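# Flatten the towel on the table beside the basket

## Task

Lay the towel out flat on the table as a single layer. It must stay at least about one finger's width in from the table's edge, about two finger widths away from the basket's rim, and more than a hand's width away from the column of either arm. The basket must stay upright with all of its base resting on the table, within about three finger widths of its starting spot, and turned roughly as it was at the start. At the end the grippers must have released everything and pulled away. The result only counts if it holds with no help from the robot.

## Robot and tools

ROBOT AND FRAMES. There are two arms, left_arm and right_arm. Each has six revolute joints and a two-finger gripper. Every pose uses one shared scene frame. Its origin sits on the table top midway between the arms. +z points up, +x points out over the table, and left_arm is on the +y side. The names left and right do not tell you which side of an image an arm appears on. The base of left_arm is at (+0.045, +0.284, 0) m and the base of right_arm is at (-0.037, -0.262, 0) m, each turned only slightly about z.

Joint ranges in rad, from base to hand: waist -2.618 to 3.054, shoulder 0.000 to 3.142, elbow 0.000 to 3.142, wrist pitch -1.571 to 1.571, wrist yaw -1.571 to 1.571, wrist roll -2.094 to 2.094.

In the gripper's own frame the fingers extend along +z and close along y. The reported end_effector_position is the point between the pads, about 1 cm short of the fingertips.

THE ROW. Both motion tools take the same 14-number row, always covering both arms, each number in [-1, 1]. The order is dx, dy, dz, rx, ry, rz, opening for left_arm, then the same seven for right_arm. The first six numbers of each arm are an offset, not a pose. They are expressed in that gripper's own axes and measured from its measured pose at a starting point. A value of 1.0 means 0.6 m of travel or 180 degrees of turn. rx, ry, rz together form a single rotation vector. The opening is absolute: +1 is fully open (0.093 m) and -1 is closed.

execute_actions(actions): a list of actions, run in order. Each action is a table of up to 15 rows, and each row lasts one control step of 1/30 s. If a table has fewer than 15 rows, its last row repeats until the action's 15 steps are done. Every row in an action is measured from the gripper pose at the start of that action, so rows do not add up. For the first action of a call, the reference is the most recent pose reported in this scene. Passing an empty list moves nothing and just returns the state and images.

move(target, speed, blocking): drives each gripper in a straight line toward the pose given by target. target is one 14-number row, with offsets taken from the last reported pose. speed is each arm's top path speed in m/s, from 0.002 to 0.5, default 0.25. Turning is capped at twice that value in rad/s. Both paths finish at the same moment and last 0.5 to 10 s; any path still running at 10 s is cut off before reaching its target. The opening is sent when the move begins. Rotations go the short way round. Paths do not slow for obstacles or for the other arm. Grippers may lag, wander off the line, or overshoot the speed, most of all near full reach. Faster contact hits harder, and aiming deeper past a contact presses harder. With blocking=false you get a result after 0.5 s while the arm keeps going. New rows and moves are then refused until a result shows the move has ended, so call wait or stop first. The result adds a "move:" line giving the ending (done, off_target, moving, held, fault) and any limits. If only one arm is named, the other arm finished near its pose. limits=paced means the commanded pose was clipped. limits=held means a safety check blocked some steps, and the arm may then jump faster than the speed you set. The result also gives each gripper's remaining distance to its pose.

wait(seconds): 0 to 10 s. The arms keep their last command and any running move carries on; the wait returns early if that move ends. stop(): brakes a running move. It needs stopping distance, and the fingers keep moving. zoom_image(camera, region): gives a closer look at [x0, y0, x1, y1] pixels of the latest image from cam_high, cam_low, cam_left_wrist or cam_right_wrist. The region can be at most 504 by 504, with (0, 0) at the top-left. read_manual(section): returns only licence text ("licences"). finished_scene(scene): ends the scene with the given number. It cannot be undone.

CONTROLLER BEHAVIOUR. At each step the commanded pose is clipped to within 70 mm and 16 degrees of the measured pose. Position takes priority over orientation. After an action the arm carries on only as far as that last clipped pose, so send large motions in pieces. Friction can leave a gripper up to about 31 mm off target, so commands smaller than that may do nothing. The elbow never fully straightens. To hold an arm still, send the offset back to its wanted pose in your first call, then zeros in later calls, and keep sending its opening.

GRIP SCALE. The pads meet at about -0.94, and each millimetre of object width adds about 0.0208. Each gripper's readings can be off by up to about 0.02. Sending a number below the width reading makes the pads squeeze, up to about 50 to 62 N per pad, with less force on parts thinner than about 5 mm. Keep sending the same closing number to keep holding. grip_measured follows the motor, not the pads, so it barely shows contact.

RESULTS. The state line gives, for each arm, end_effector_position in metres and end_effector_quat_wxyz. Readings at long reach may be somewhat off. "Hand target" shows where each arm is currently being driven. "pose unreachable" means the clearance check altered or blocked a command to the arm it names. Joint positions end with the gripper opening in metres; this stops at zero. Joint torques include offsets and noise. MOTOR HOT warns at 75 °C. At 90 °C the arm halts for 10 s. At 100 °C the arm goes limp and drops. FAULT lines report stops. The robot holds your last command while you compose a reply.

CAMERAS. cam_high and cam_low are fixed and view the table from the +x side. cam_left_wrist and cam_right_wrist ride on the hands. All images are 504x504, and calibration is supplied in OpenCV form.

AVOID. Never let the arms touch or press each other. Do not push anything off the table. Avoid dropping things, slamming, or pushing hard against the table or the basket. Held cloth may be tugged briefly, so grip firmly. Before finishing, open both grippers and lift them clear, and check that the towel and basket stay put on their own.

Each tool is called after "Request:" by a JSON object that holds its "fn" and its "kwargs", one argument or row to a line.

## Session

Request:
{"fn": "execute_actions", "kwargs": {
  "actions": []
}}

Scene clock: 0.00 s.
left_arm: end_effector_position=(+0.3890, +0.2859, +0.2241) grip_measured=+1.000 end_effector_quat_wxyz=(+0.205, -0.344, +0.631, -0.665) | right_arm: end_effector_position=(+0.2048, -0.4567, +0.2595) grip_measured=+1.000 end_effector_quat_wxyz=(+0.189, +0.279, +0.939, +0.074)
Joint positions: left_arm=[ 0.444  1.364  0.561  0.698  1.262 -1.672  0.093] | right_arm=[-0.819  1.571  1.774 -1.524 -0.327 -0.235  0.093]
Joint velocities: left_arm=[-0.012 -0.002  0.002 -0.066 -0.037  0.081  0.   ] | right_arm=[-0.002 -0.002 -0.002 -0.022 -0.007  0.022  0.   ]
Joint torques (N m, as the arm reports them, + toward a larger angle): no reading
Motor temperatures (°C, as the motors report them): left_arm=[18 33 27 20 20 19] | right_arm=[20 35 27 23 20 19]
Hand target (left_arm): +0.389, +0.286, +0.224; +0.205, -0.344, +0.631, -0.665
Hand target (right_arm): +0.205, -0.457, +0.260; +0.189, +0.279, +0.939, +0.074
camera_calibration (this result's frames):
cam_left_wrist: T_world_to_cam=[[0.163052, 0.106959, 0.980803, -0.315119], [-0.906955, -0.375089, 0.191679, 0.457541], [0.38839, -0.920798, 0.035848, 0.190181], [0, 0, 0, 1]] pos_world=[0.392485, 0.380441, 0.214551]
cam_right_wrist: T_world_to_cam=[[-0.485616, -0.835508, -0.257105, -0.214787], [-0.873727, 0.473282, 0.11227, 0.403574], [0.0278811, 0.27916, -0.95984, 0.451336], [0, 0, 0, 1]] pos_world=[0.235726, -0.496455, 0.332678]

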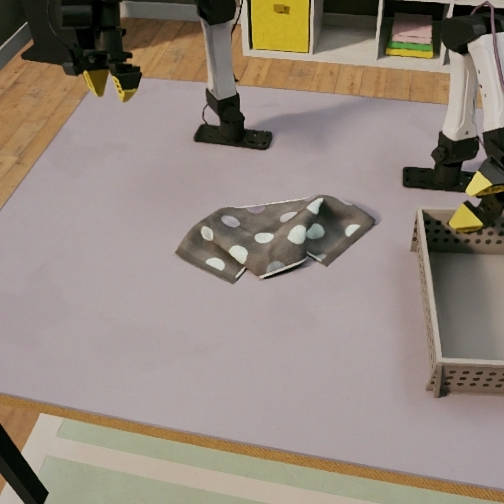

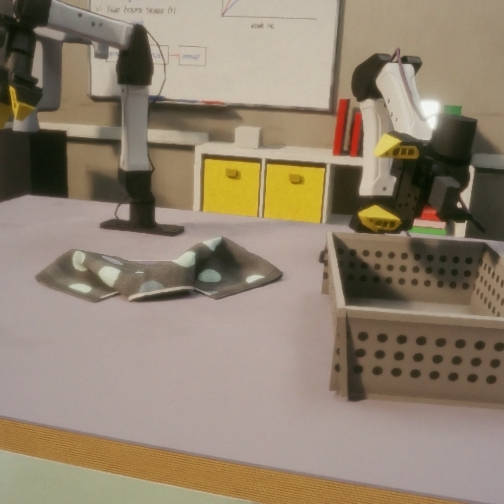

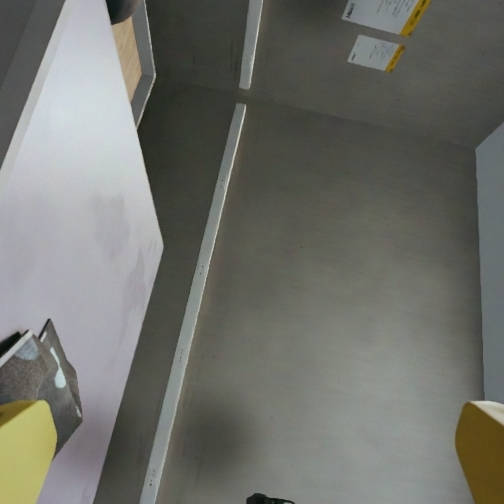

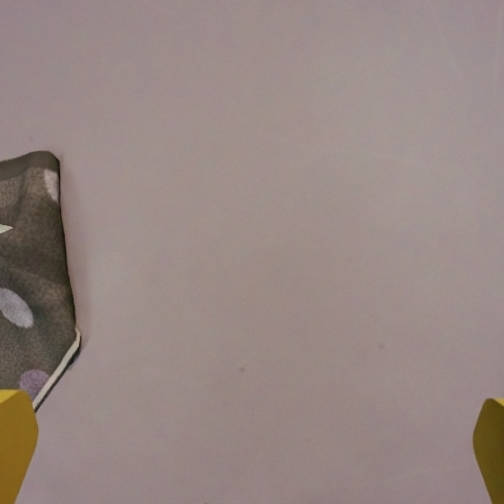

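Request:
{"fn": "zoom_image", "kwargs": {
  "camera": "cam_high",
  "region": [165, 170, 390, 300]
}}

Request:
{"fn": "zoom_image", "kwargs": {
  "camera": "cam_low",
  "region": [25, 220, 295, 320]
}}

Region (165, 170, 390, 300) of cam_high's 504x504 image, scaled by 2.240, with more detail than that image has; it fills the top 291 rows of this view, and the rest is white.

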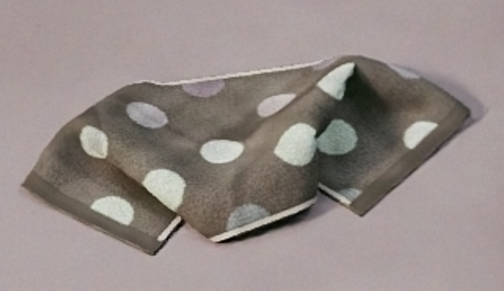

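Region (25, 220, 295, 320) of cam_low's 504x504 image, scaled by 1.867, with more detail than that image has; it fills the top 187 rows of this view, and the rest is white.

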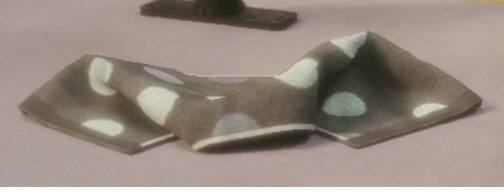

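Request:
{"fn": "move", "kwargs": {
  "target": [0.2253,0.1158,0.1492,-0.4884,-0.0459,0.0538,-0.1,0.0733,0.5292,0.3878,0.1091,0.0746,0.1939,-0.1],
  "speed": 0.4
}}

Scene clock: 107.93 s.
left_arm: end_effector_position=(+0.3502, +0.1191, +0.1819) grip_measured=-0.098 end_effector_quat_wxyz=(+0.005, -0.387, +0.922, -0.014) | right_arm: end_effector_position=(+0.4185, -0.1581, +0.1083) grip_measured=-0.098 end_effector_quat_wxyz=(+0.015, +0.560, +0.828, +0.006)
Joint positions: left_arm=[-0.539  1.856  1.845 -1.532  0.009 -1.287  0.04 ] | right_arm=[ 0.264  2.397  2.389 -1.533  0.014  1.418  0.041]
Joint velocities: left_arm=[-0.002 -0.012 -0.007  0.007 -0.007 -0.007  0.001] | right_arm=[ 0.012  0.017 -0.007  0.066 -0.037 -0.066  0.   ]
Joint torques (N m, as the arm reports them, + toward a larger angle): left_arm=[-0.48 -7.09  7.36  0.12 -0.21 -0.01] | right_arm=[ -0.07 -13.6    8.71   0.25   0.04   0.14]
Motor temperatures (°C, as the motors report them): left_arm=[18 32 31 26 20 19] | right_arm=[20 36 30 23 20 19]
Hand target (left_arm): +0.349, +0.119, +0.180; +0.001, -0.387, +0.922, -0.002
Hand target (right_arm): +0.417, -0.157, +0.108; +0.008, +0.563, +0.826, +0.004
Off the commanded pose (left_arm): 0.002 m, 2 deg.
Off the commanded pose (right_arm): 0.003 m, 2 deg.
joint sent to its limit (right arm) — the command would take joint 4 (wrist pitch) past its lower limit, so that joint was sent only as far as its limit.
move: done; limits=paced
camera_calibration (this result's frames):
cam_left_wrist: T_world_to_cam=[[0.706543, -0.707417, 0.0189252, -0.167902], [-0.655558, -0.644207, 0.394007, 0.275132], [-0.266536, -0.290789, -0.918913, 0.381243], [0, 0, 0, 1]] pos_world=[0.40061, 0.169327, 0.245102]
cam_right_wrist: T_world_to_cam=[[-0.925088, -0.377358, -0.0425843, 0.332757], [-0.359781, 0.835022, 0.416287, 0.275113], [-0.12153, 0.400423, -0.908235, 0.292973], [0, 0, 0, 1]] pos_world=[0.442415, -0.22147, 0.165733]

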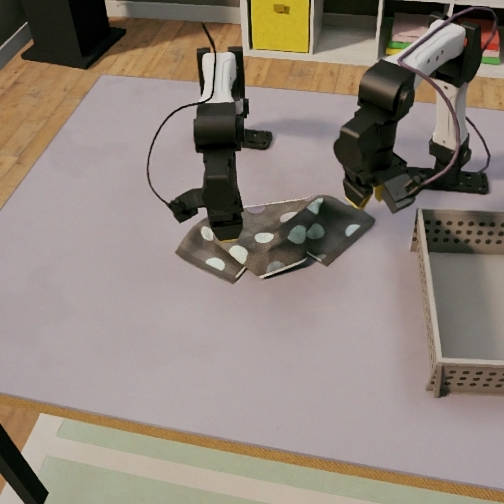

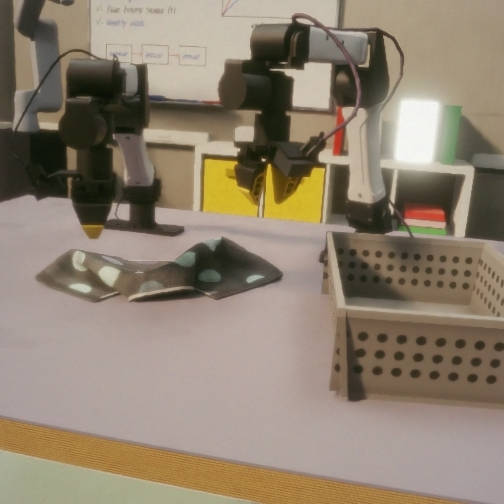

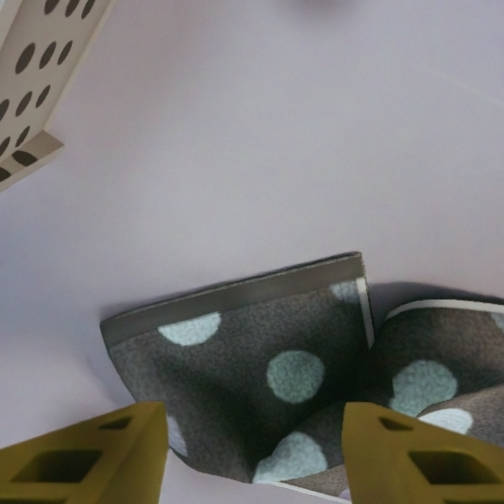

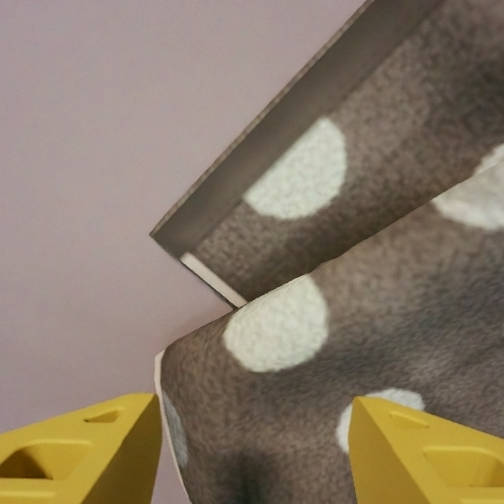

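Request:
{"fn": "move", "kwargs": {
  "target": [0.0717,-0.1045,0.19,-0.006,0.010,0.6696,-0.1,0.003,0.0487,0.1067,0,0,0,-0.1],
  "speed": 0.5
}}

Scene clock: 139.07 s.
left_arm: end_effector_position=(+0.3695, +0.0428, +0.0814) grip_measured=-0.098 end_effector_quat_wxyz=(+0.009, +0.602, +0.798, -0.004) | right_arm: end_effector_position=(+0.4414, -0.1527, +0.0513) grip_measured=-0.098 end_effector_quat_wxyz=(+0.012, +0.562, +0.827, +0.002)
Joint positions: left_arm=[-0.684  2.08   1.759 -1.233  0.009  0.656  0.04 ] | right_arm=[ 0.264  2.522  2.389 -1.418  0.014  1.422  0.041]
Joint velocities: left_arm=[-0.022  0.002 -0.012  0.037  0.051  0.037 -0.   ] | right_arm=[-0.007 -0.002 -0.002 -0.007  0.037  0.022  0.   ]
Joint torques (N m, as the arm reports them, + toward a larger angle): left_arm=[-0.81 -8.74  4.91  0.45 -0.09  0.08] | right_arm=[  0.75 -14.16   8.2    0.55   0.12   0.14]
Motor temperatures (°C, as the motors report them): left_arm=[18 34 32 23 20 19] | right_arm=[20 46 32 22 20 19]
Hand target (left_arm): +0.367, +0.042, +0.070; -0.001, +0.609, +0.793, -0.001
Hand target (right_arm): +0.446, -0.146, +0.045; +0.015, +0.560, +0.828, +0.007
Off the commanded pose (left_arm): 0.012 m, 1 deg.
Off the commanded pose (right_arm): 0.011 m, 1 deg.
move: off_target (left_arm, right_arm)
camera_calibration (this result's frames):
cam_left_wrist: T_world_to_cam=[[-0.964092, -0.26519, -0.0141887, 0.367463], [-0.250908, 0.892059, 0.375867, 0.0644576], [-0.087019, 0.365931, -0.926565, 0.177977], [0, 0, 0, 1]] pos_world=[0.385928, -0.0251799, 0.145894]
cam_right_wrist: T_world_to_cam=[[-0.927062, -0.373562, -0.0317377, 0.354447], [-0.351792, 0.837513, 0.418107, 0.299372], [-0.129608, 0.398776, -0.907843, 0.245193], [0, 0, 0, 1]] pos_world=[0.465691, -0.216097, 0.108677]

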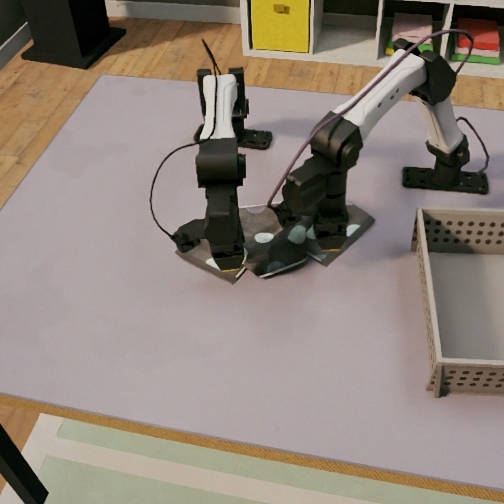

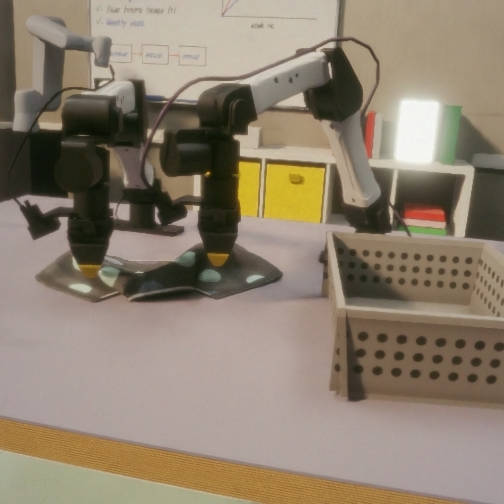

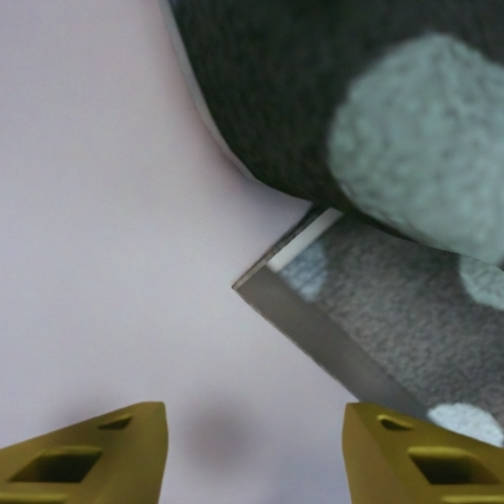

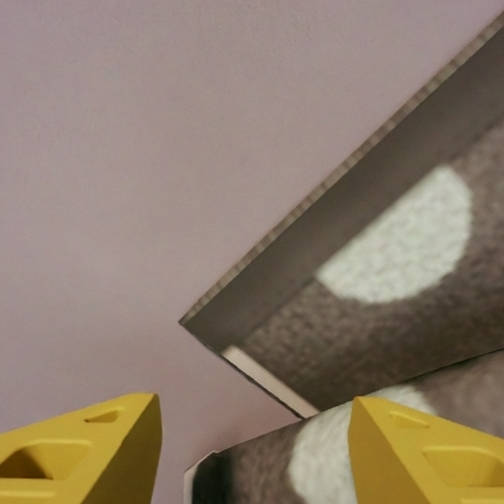

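Request:
{"fn": "move", "kwargs": {
  "target": [0.007,-0.015,0.144,0,0,0,-0.05,0.012,0.018,0.102,0,0,0,-0.02],
  "speed": 0.07
}}

Scene clock: 156.20 s.
left_arm: end_effector_position=(+0.3643, +0.0463, +0.0181) grip_measured=-0.052 end_effector_quat_wxyz=(+0.013, +0.600, +0.800, -0.005) | right_arm: end_effector_position=(+0.4508, -0.1476, +0.0114) grip_measured=-0.022 end_effector_quat_wxyz=(+0.018, +0.562, +0.827, +0.009)
Joint positions: left_arm=[-0.684  2.098  1.53  -0.977  0.01   0.651  0.043] | right_arm=[ 0.27   2.553  2.287 -1.268  0.015  1.429  0.044]
Joint velocities: left_arm=[ 0.007 -0.007  0.007 -0.037  0.007 -0.066 -0.002] | right_arm=[-0.022 -0.002 -0.007  0.022 -0.037 -0.022 -0.   ]
Joint torques (N m, as the arm reports them, + toward a larger angle): left_arm=[-1.24 -7.44  3.08  0.9  -0.12 -0.1 ] | right_arm=[  0.63 -13.86   4.83   0.76   0.12   0.17]
Motor temperatures (°C, as the motors report them): left_arm=[18 37 31 23 20 19] | right_arm=[20 49 32 22 20 19]
Hand target (left_arm): +0.360, +0.044, -0.004; +0.007, +0.602, +0.798, -0.004
Hand target (right_arm): +0.448, -0.143, -0.009; +0.011, +0.562, +0.827, +0.002
Off the commanded pose (left_arm): 0.024 m, 1 deg.
Off the commanded pose (right_arm): 0.022 m, 1 deg.
move: off_target (left_arm, right_arm)
camera_calibration (this result's frames):
cam_left_wrist: T_world_to_cam=[[-0.962676, -0.27004, -0.0182727, 0.362263], [-0.257554, 0.893226, 0.368527, 0.0862716], [-0.0831955, 0.359479, -0.929437, 0.116587], [0, 0, 0, 1]] pos_world=[0.380661, -0.0211451, 0.0831867]
cam_right_wrist: T_world_to_cam=[[-0.92692, -0.37199, -0.0494184, 0.364145], [-0.357889, 0.836717, 0.414513, 0.317749], [-0.112845, 0.401907, -0.908701, 0.201022], [0, 0, 0, 1]] pos_world=[0.473937, -0.2112, 0.0689531]

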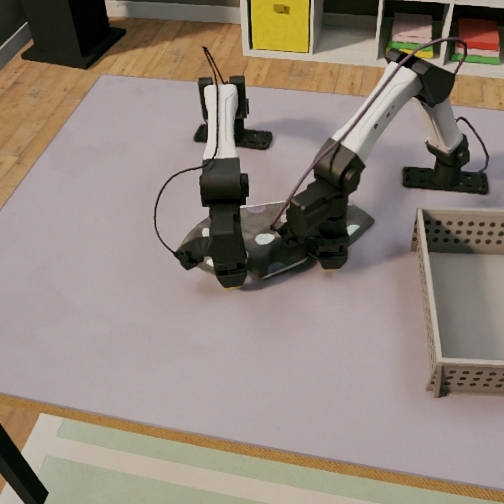

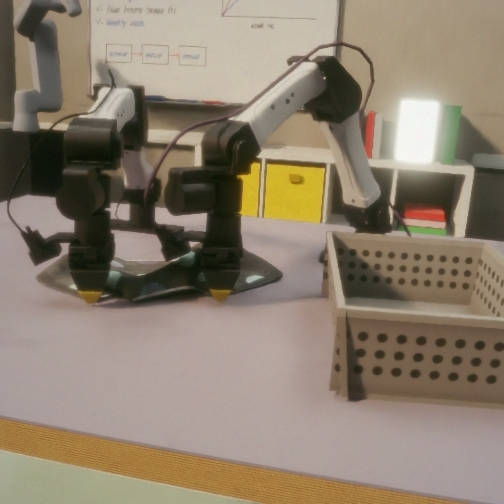

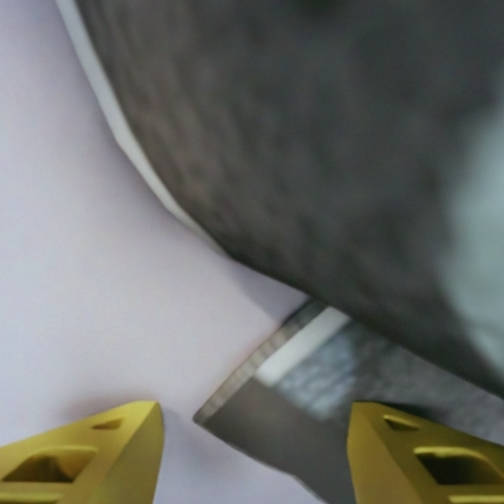

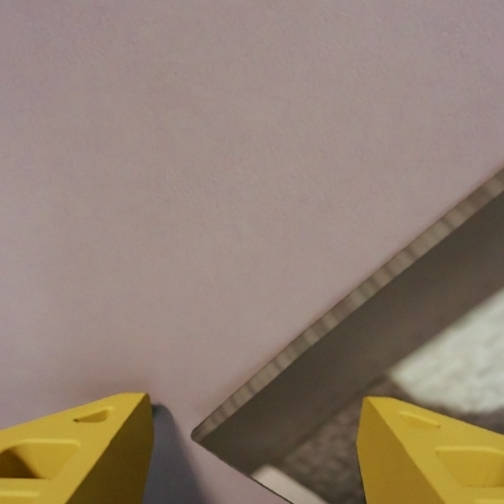

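Both in contact with tips between fingers. Close.

Request:
{"fn": "execute_actions", "kwargs": {
  "actions": [
    [[0,0,0.03,0,0,0,-0.1,0,0,0.03,0,0,0,-0.1],[0,0,0.03,0,0,0,-0.16,0,0,0.03,0,0,0,-0.16],[0,0,0.03,0,0,0,-0.22,0,0,0.03,0,0,0,-0.22],[0,0,0.03,0,0,0,-0.28,0,0,0.03,0,0,0,-0.28],[0,0,0.03,0,0,0,-0.34,0,0,0.03,0,0,0,-0.34],[0,0,0.03,0,0,0,-0.4,0,0,0.03,0,0,0,-0.4],[0,0,0.03,0,0,0,-0.46,0,0,0.03,0,0,0,-0.46],[0,0,0.03,0,0,0,-0.52,0,0,0.03,0,0,0,-0.52],[0,0,0.03,0,0,0,-0.58,0,0,0.03,0,0,0,-0.58],[0,0,0.03,0,0,0,-0.64,0,0,0.03,0,0,0,-0.64],[0,0,0.03,0,0,0,-0.7,0,0,0.03,0,0,0,-0.7],[0,0,0.03,0,0,0,-0.76,0,0,0.03,0,0,0,-0.76],[0,0,0.03,0,0,0,-0.82,0,0,0.03,0,0,0,-0.82],[0,0,0.03,0,0,0,-0.9,0,0,0.03,0,0,0,-0.9],[0,0,0.03,0,0,0,-1,0,0,0.03,0,0,0,-1]],
    [[0,0,0.02,0,0,0,-1,0,0,0.02,0,0,0,-1]]
  ]
}}

Scene clock: 172.63 s.
left_arm: end_effector_position=(+0.3619, +0.0426, +0.0182) grip_measured=-0.979 end_effector_quat_wxyz=(+0.014, +0.600, +0.799, -0.018) | right_arm: end_effector_position=(+0.4525, -0.1474, +0.0112) grip_measured=-0.966 end_effector_quat_wxyz=(+0.023, +0.563, +0.826, +0.013)
Joint positions: left_arm=[-0.684  2.098  1.53  -0.976  0.037  0.651  0.   ] | right_arm=[ 0.27   2.543  2.268 -1.245  0.016  1.43   0.   ]
Joint velocities: left_arm=[-0.002 -0.012 -0.022 -0.022 -0.051 -0.022  0.   ] | right_arm=[ 0.002  0.012 -0.002 -0.007 -0.022 -0.051  0.   ]
Joint torques (N m, as the arm reports them, + toward a larger angle): left_arm=[-0.24 -8.65  4.39  0.68  0.    0.02] | right_arm=[ -0.08 -15.39   4.2    0.79   0.11   0.07]
Motor temperatures (°C, as the motors report them): left_arm=[18 37 29 23 20 19] | right_arm=[20 51 30 22 20 19]
Hand target (left_arm): +0.362, +0.042, +0.006; +0.013, +0.600, +0.799, -0.018
Hand target (right_arm): +0.452, -0.148, -0.001; +0.021, +0.563, +0.826, +0.011
Off the commanded pose (left_arm): 0.012 m, 0 deg.
Off the commanded pose (right_arm): 0.013 m, 0 deg.
camera_calibration (this result's frames):
cam_left_wrist: T_world_to_cam=[[-0.962984, -0.269551, 0.00179886, 0.358659], [-0.25162, 0.901278, 0.352684, 0.0867352], [-0.0966875, 0.339176, -0.935741, 0.123692], [0, 0, 0, 1]] pos_world=[0.379167, -0.0234491, 0.0845087]
cam_right_wrist: T_world_to_cam=[[-0.926502, -0.371124, -0.0621349, 0.365837], [-0.36251, 0.836048, 0.411837, 0.320216], [-0.100895, 0.404092, -0.909137, 0.19586], [0, 0, 0, 1]] pos_world=[0.474792, -0.21109, 0.0689182]

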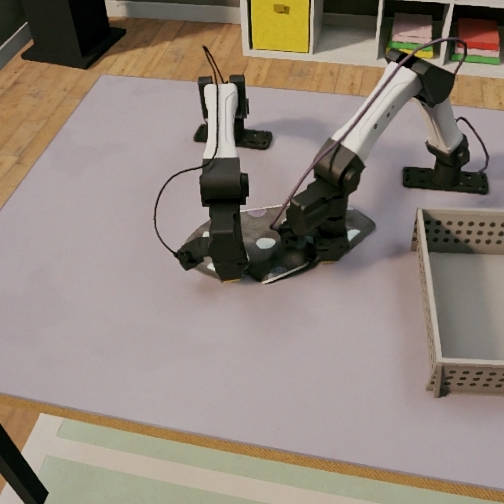

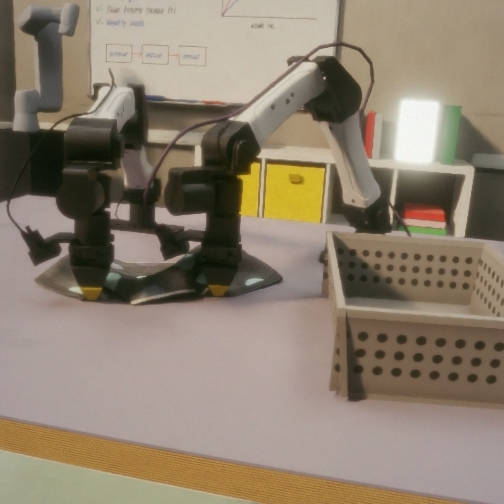

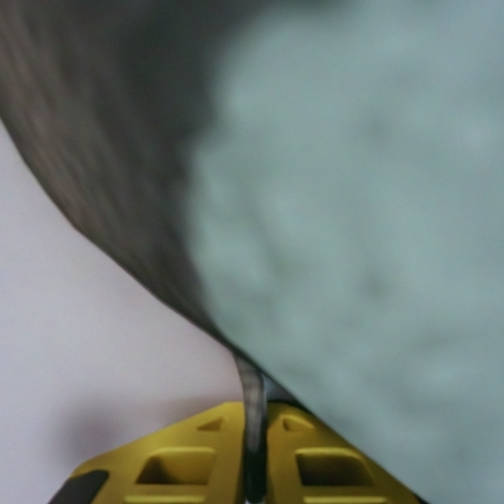

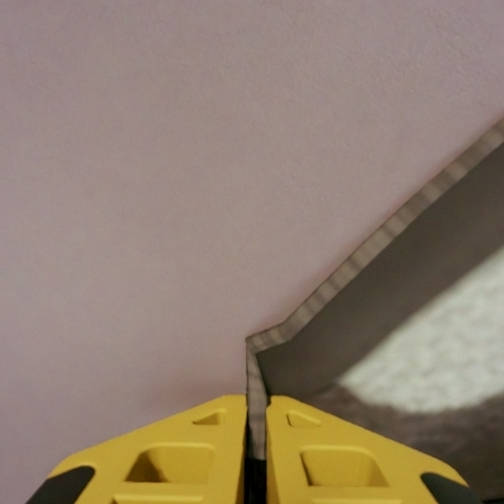

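Request:
{"fn": "move", "kwargs": {
  "target": [0.039,0.008,-0.4877,-0.1949,-0.0135,0.0916,-1,-0.1918,-0.2132,-0.496,-0.1758,-0.0319,0.1164,-1],
  "speed": 0.15
}}

Scene clock: 212.90 s.
left_arm: end_effector_position=(+0.3632, +0.0780, +0.3022) grip_measured=-0.979 end_effector_quat_wxyz=(+0.214, +0.672, +0.679, +0.204) | right_arm: end_effector_position=(+0.3677, -0.3001, +0.2972) grip_measured=-0.967 end_effector_quat_wxyz=(+0.206, +0.673, +0.679, +0.210)
Joint positions: left_arm=[-0.79   1.698  2.007 -1.406 -0.383  0.91   0.   ] | right_arm=[-0.092  1.684  1.949 -1.242 -0.079  1.459  0.   ]
Joint velocities: left_arm=[-0.012  0.007 -0.002  0.007  0.022 -0.037  0.   ] | right_arm=[ 0.007 -0.002 -0.007 -0.037 -0.066  0.037  0.   ]
Joint torques (N m, as the arm reports them, + toward a larger angle): left_arm=[-1.04 -7.61  7.17  1.02 -0.38  0.1 ] | right_arm=[-0.66 -9.    8.99  1.33 -0.01  0.07]
Motor temperatures (°C, as the motors report them): left_arm=[18 40 29 22 20 19] | right_arm=[20 57 29 23 20 19]
Hand target (left_arm): +0.358, +0.081, +0.309; +0.214, +0.675, +0.674, +0.210
Hand target (right_arm): +0.364, -0.302, +0.306; +0.210, +0.674, +0.675, +0.215
Off the commanded pose (left_arm): 0.008 m, 1 deg.
Off the commanded pose (right_arm): 0.011 m, 1 deg.
move: off_target (right_arm)
camera_calibration (this result's frames):
cam_left_wrist: T_world_to_cam=[[-0.819471, -0.00556464, -0.573094, 0.469942], [-0.223838, 0.923642, 0.311098, -0.0442218], [0.527603, 0.383216, -0.758143, 0.0936704], [0, 0, 0, 1]] pos_world=[0.325784, 0.00756415, 0.354094]
cam_right_wrist: T_world_to_cam=[[-0.817932, -0.0112695, -0.575204, 0.468909], [-0.26158, 0.897772, 0.354374, 0.297904], [0.512409, 0.440316, -0.737265, 0.243271], [0, 0, 0, 1]] pos_world=[0.336807, -0.369282, 0.343504]

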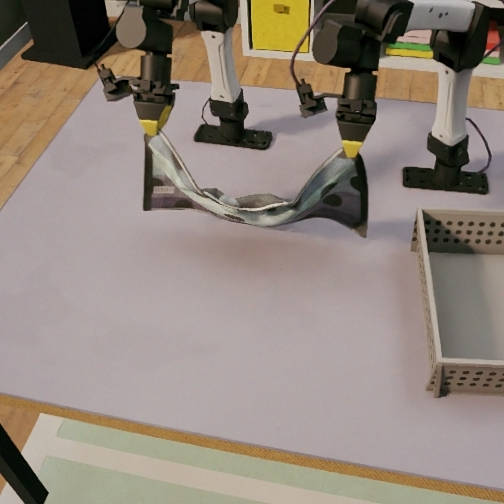

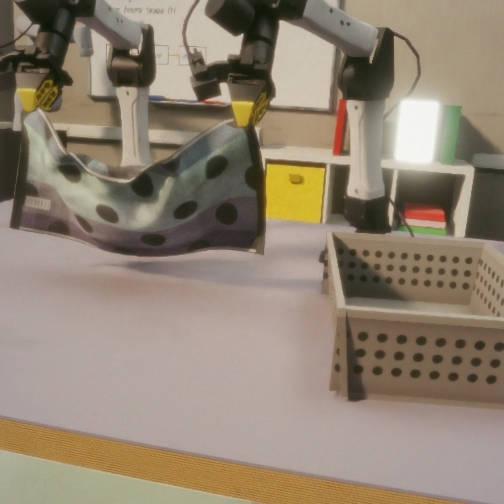

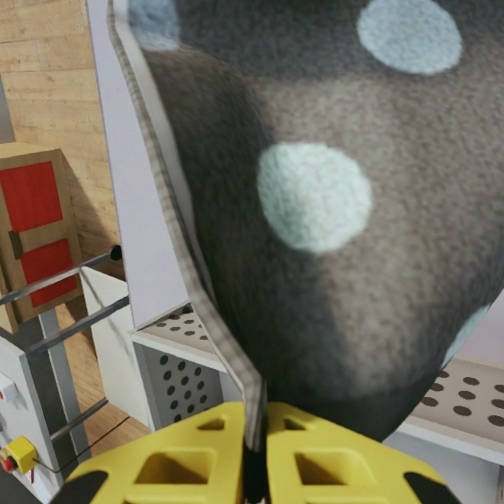

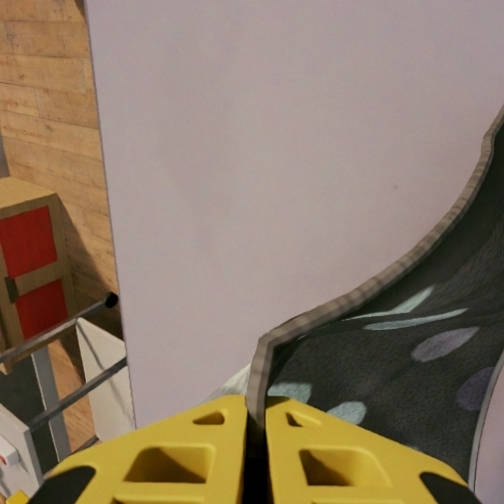

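Request:
{"fn": "move", "kwargs": {
  "target": [0.0215,-0.1445,-0.0342,0,0,0,-1,-0.0815,-0.1802,-0.0558,0,0,0,-1],
  "speed": 0.12
}}

Scene clock: 226.43 s.
left_arm: end_effector_position=(+0.2819, +0.0889, +0.2682) grip_measured=-0.979 end_effector_quat_wxyz=(+0.206, +0.675, +0.681, +0.197) | right_arm: end_effector_position=(+0.2611, -0.3497, +0.2640) grip_measured=-0.967 end_effector_quat_wxyz=(+0.197, +0.676, +0.679, +0.207)
Joint positions: left_arm=[-0.977  1.435  1.615 -1.373 -0.447  0.718  0.   ] | right_arm=[-0.38   1.322  1.486 -1.2   -0.237  1.215  0.   ]
Joint velocities: left_arm=[ 0.012 -0.007 -0.002 -0.007 -0.051 -0.051  0.   ] | right_arm=[-0.012 -0.002 -0.012  0.022 -0.037 -0.051  0.   ]
Joint torques (N m, as the arm reports them, + toward a larger angle): left_arm=[-0.83 -5.75  5.09  1.17 -0.49 -0.02] | right_arm=[-0.84 -6.09  5.56  1.54 -0.07 -0.03]
Motor temperatures (°C, as the motors report them): left_arm=[18 40 30 23 20 19] | right_arm=[20 52 30 24 20 19]
Hand target (left_arm): +0.281, +0.090, +0.270; +0.214, +0.672, +0.680, +0.203
Hand target (right_arm): +0.260, -0.352, +0.264; +0.206, +0.673, +0.679, +0.210
Off the commanded pose (left_arm): 0.003 m, 1 deg.
Off the commanded pose (right_arm): 0.001 m, 1 deg.
move: done
camera_calibration (this result's frames):
cam_left_wrist: T_world_to_cam=[[-0.831895, -0.00260681, -0.554927, 0.382304], [-0.215751, 0.922837, 0.319099, -0.0662867], [0.511275, 0.385183, -0.768265, 0.113775], [0, 0, 0, 1]] pos_world=[0.245565, 0.0183442, 0.320712]
cam_right_wrist: T_world_to_cam=[[-0.827977, -0.00578032, -0.560732, 0.362824], [-0.254932, 0.894519, 0.367212, 0.320026], [0.499463, 0.446992, -0.742115, 0.302307], [0, 0, 0, 1]] pos_world=[0.231004, -0.419301, 0.310276]

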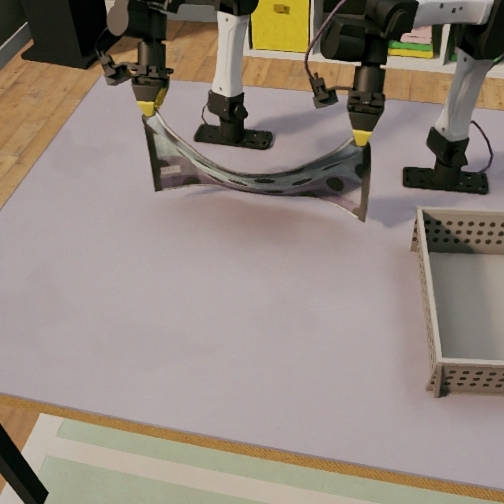

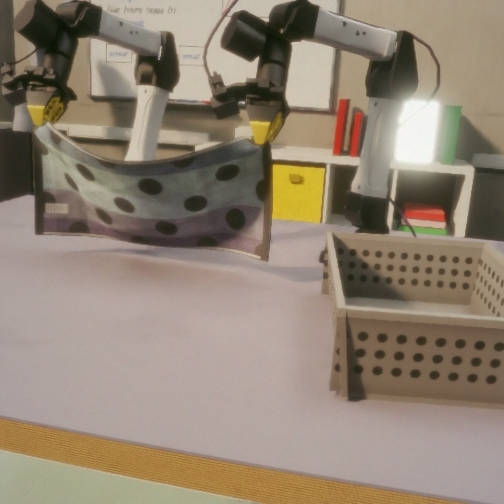

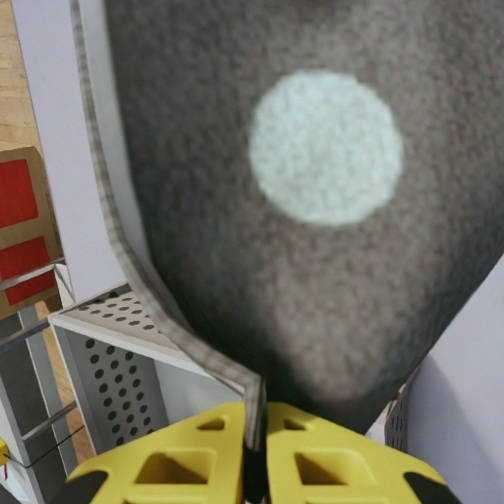

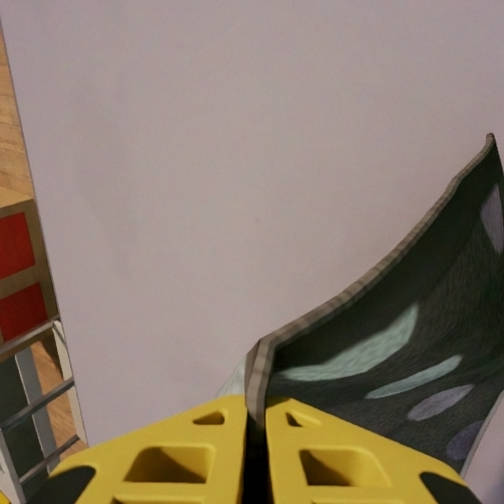

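Request:
{"fn": "move", "kwargs": {
  "target": [0.006,-0.03,0.046,0,0,0,-1,-0.0507,-0.032,0.048,0,0,0,-1],
  "speed": 0.08
}}

Scene clock: 240.80 s.
left_arm: end_effector_position=(+0.2823, +0.0882, +0.2342) grip_measured=-0.979 end_effector_quat_wxyz=(+0.200, +0.677, +0.680, +0.198) | right_arm: end_effector_position=(+0.2579, -0.3750, +0.2370) grip_measured=-0.967 end_effector_quat_wxyz=(+0.198, +0.675, +0.679, +0.209)
Joint positions: left_arm=[-0.977  1.403  1.45  -1.251 -0.447  0.719  0.   ] | right_arm=[-0.487  1.322  1.373 -1.11  -0.293  1.119  0.   ]
Joint velocities: left_arm=[ 0.012  0.002  0.012 -0.022 -0.051 -0.022  0.   ] | right_arm=[ 0.002  0.002 -0.017  0.022  0.022 -0.095  0.   ]
Joint torques (N m, as the arm reports them, + toward a larger angle): left_arm=[ 0.64 -5.84  5.52  1.11 -0.25  0.1 ] | right_arm=[-0.85 -3.9   5.89  1.56 -0.07 -0.02]
Motor temperatures (°C, as the motors report them): left_arm=[18 38 29 23 20 19] | right_arm=[20 47 30 25 20 19]
Hand target (left_arm): +0.282, +0.092, +0.235; +0.205, +0.675, +0.681, +0.197
Hand target (right_arm): +0.260, -0.380, +0.229; +0.197, +0.676, +0.679, +0.207
Off the commanded pose (left_arm): 0.004 m, 1 deg.
Off the commanded pose (right_arm): 0.010 m, 0 deg.
move: done
camera_calibration (this result's frames):
cam_left_wrist: T_world_to_cam=[[-0.836353, 0.00410326, -0.548176, 0.362833], [-0.211985, 0.91976, 0.33031, -0.0581148], [0.505545, 0.392461, -0.768374, 0.0887241], [0, 0, 0, 1]] pos_world=[0.246283, 0.0171421, 0.286266]
cam_right_wrist: T_world_to_cam=[[-0.82588, -0.00679528, -0.563806, 0.344681], [-0.257684, 0.893945, 0.36669, 0.352381], [0.501519, 0.448125, -0.740042, 0.294521], [0, 0, 0, 1]] pos_world=[0.22776, -0.444649, 0.283077]

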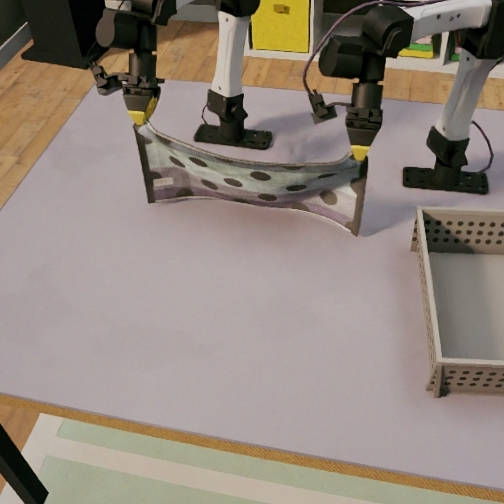

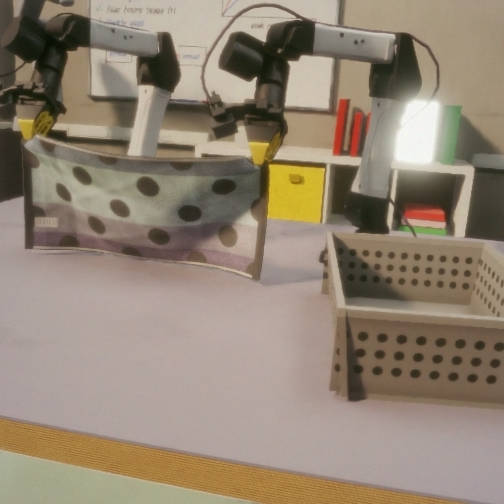

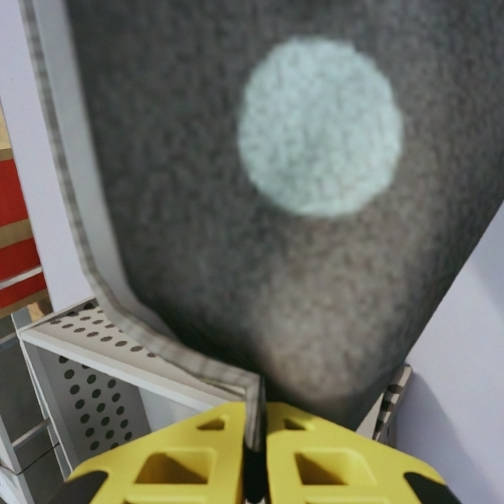

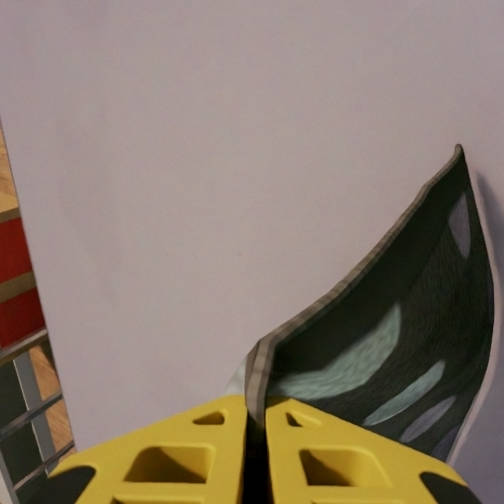

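Request:
{"fn": "move", "kwargs": {
  "target": [0.011,0.167,0.4423,0.104,0,0,-1,-0.0125,0.151,0.457,0.092,0,0,-1],
  "speed": 0.22
}}

Scene clock: 267.10 s.
left_arm: end_effector_position=(+0.5129, +0.0908, +0.0690) grip_measured=-0.979 end_effector_quat_wxyz=(+0.098, +0.698, +0.703, +0.092) | right_arm: end_effector_position=(+0.4838, -0.3762, +0.0593) grip_measured=-0.967 end_effector_quat_wxyz=(+0.103, +0.694, +0.703, +0.116)
Joint positions: left_arm=[-0.474  2.29   2.013 -1.044 -0.104  1.149  0.   ] | right_arm=[-0.211  2.374  2.108 -1.008 -0.094  1.325  0.   ]
Joint velocities: left_arm=[-0.012 -0.007 -0.002 -0.066  0.051 -0.007  0.   ] | right_arm=[-0.017 -0.007  0.007  0.066  0.066 -0.007  0.   ]
Joint torques (N m, as the arm reports them, + toward a larger angle): left_arm=[  0.44 -10.93   7.91   0.5   -0.1    0.06] | right_arm=[  0.19 -14.32   9.73   0.78   0.19   0.14]
Motor temperatures (°C, as the motors report them): left_arm=[18 37 30 23 20 19] | right_arm=[20 42 30 26 20 19]
Hand target (left_arm): +0.511, +0.094, +0.066; +0.087, +0.700, +0.704, +0.087
Hand target (right_arm): +0.484, -0.376, +0.058; +0.101, +0.697, +0.702, +0.108
Off the commanded pose (left_arm): 0.007 m, 2 deg.
Off the commanded pose (right_arm): 0.002 m, 1 deg.
move: done
camera_calibration (this result's frames):
cam_left_wrist: T_world_to_cam=[[-0.960902, 0.000643723, -0.276886, 0.510625], [-0.10639, 0.922374, 0.371358, -0.014259], [0.255632, 0.386297, -0.886243, -0.0189798], [0, 0, 0, 1]] pos_world=[0.493996, 0.0201552, 0.12986]
cam_right_wrist: T_world_to_cam=[[-0.947366, -0.0153845, -0.319783, 0.472164], [-0.157346, 0.892261, 0.423216, 0.424366], [0.278819, 0.451257, -0.847719, 0.16556], [0, 0, 0, 1]] pos_world=[0.467923, -0.446091, 0.11174]

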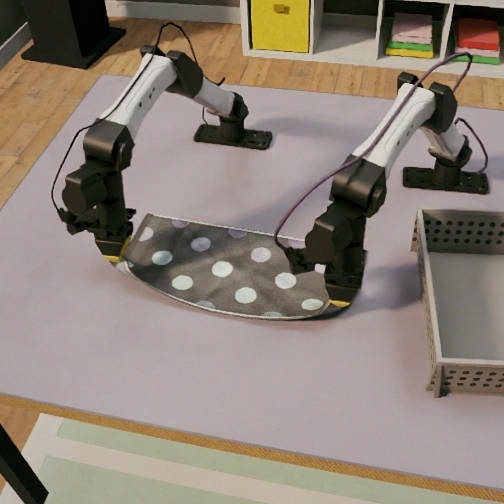

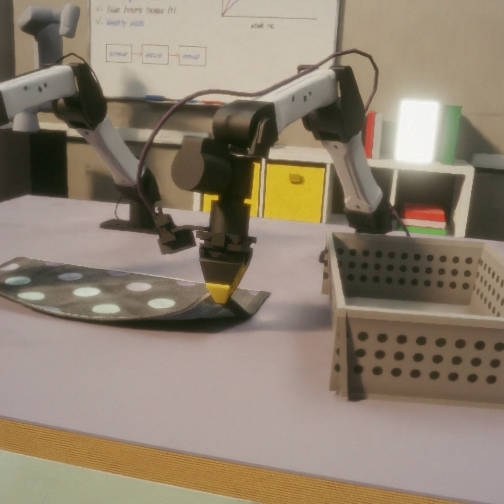

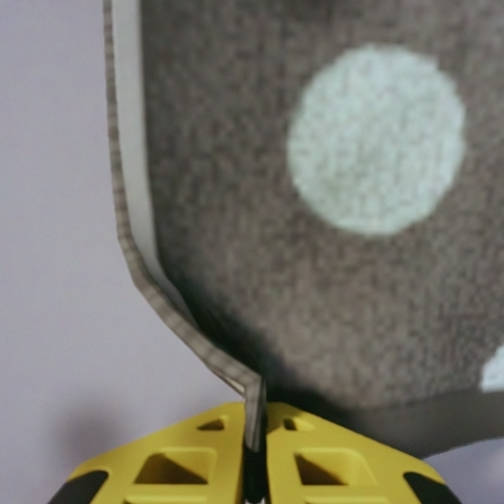

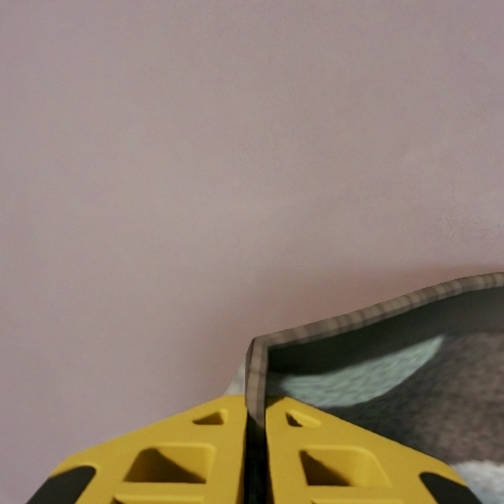

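Request:
{"fn": "zoom_image", "kwargs": {
  "camera": "cam_high",
  "region": [90, 190, 390, 340]
}}

Request:
{"fn": "zoom_image", "kwargs": {
  "camera": "cam_low",
  "region": [0, 240, 300, 340]
}}

Region (90, 190, 390, 340) of cam_high's 504x504 image, scaled by 1.680, with more detail than that image has.

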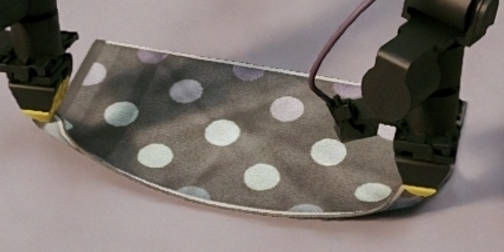

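Region (0, 240, 300, 340) of cam_low's 504x504 image, scaled by 1.680, with more detail than that image has.

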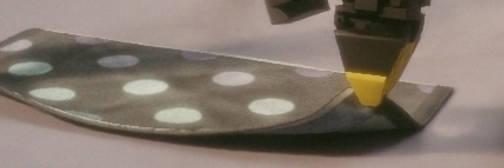

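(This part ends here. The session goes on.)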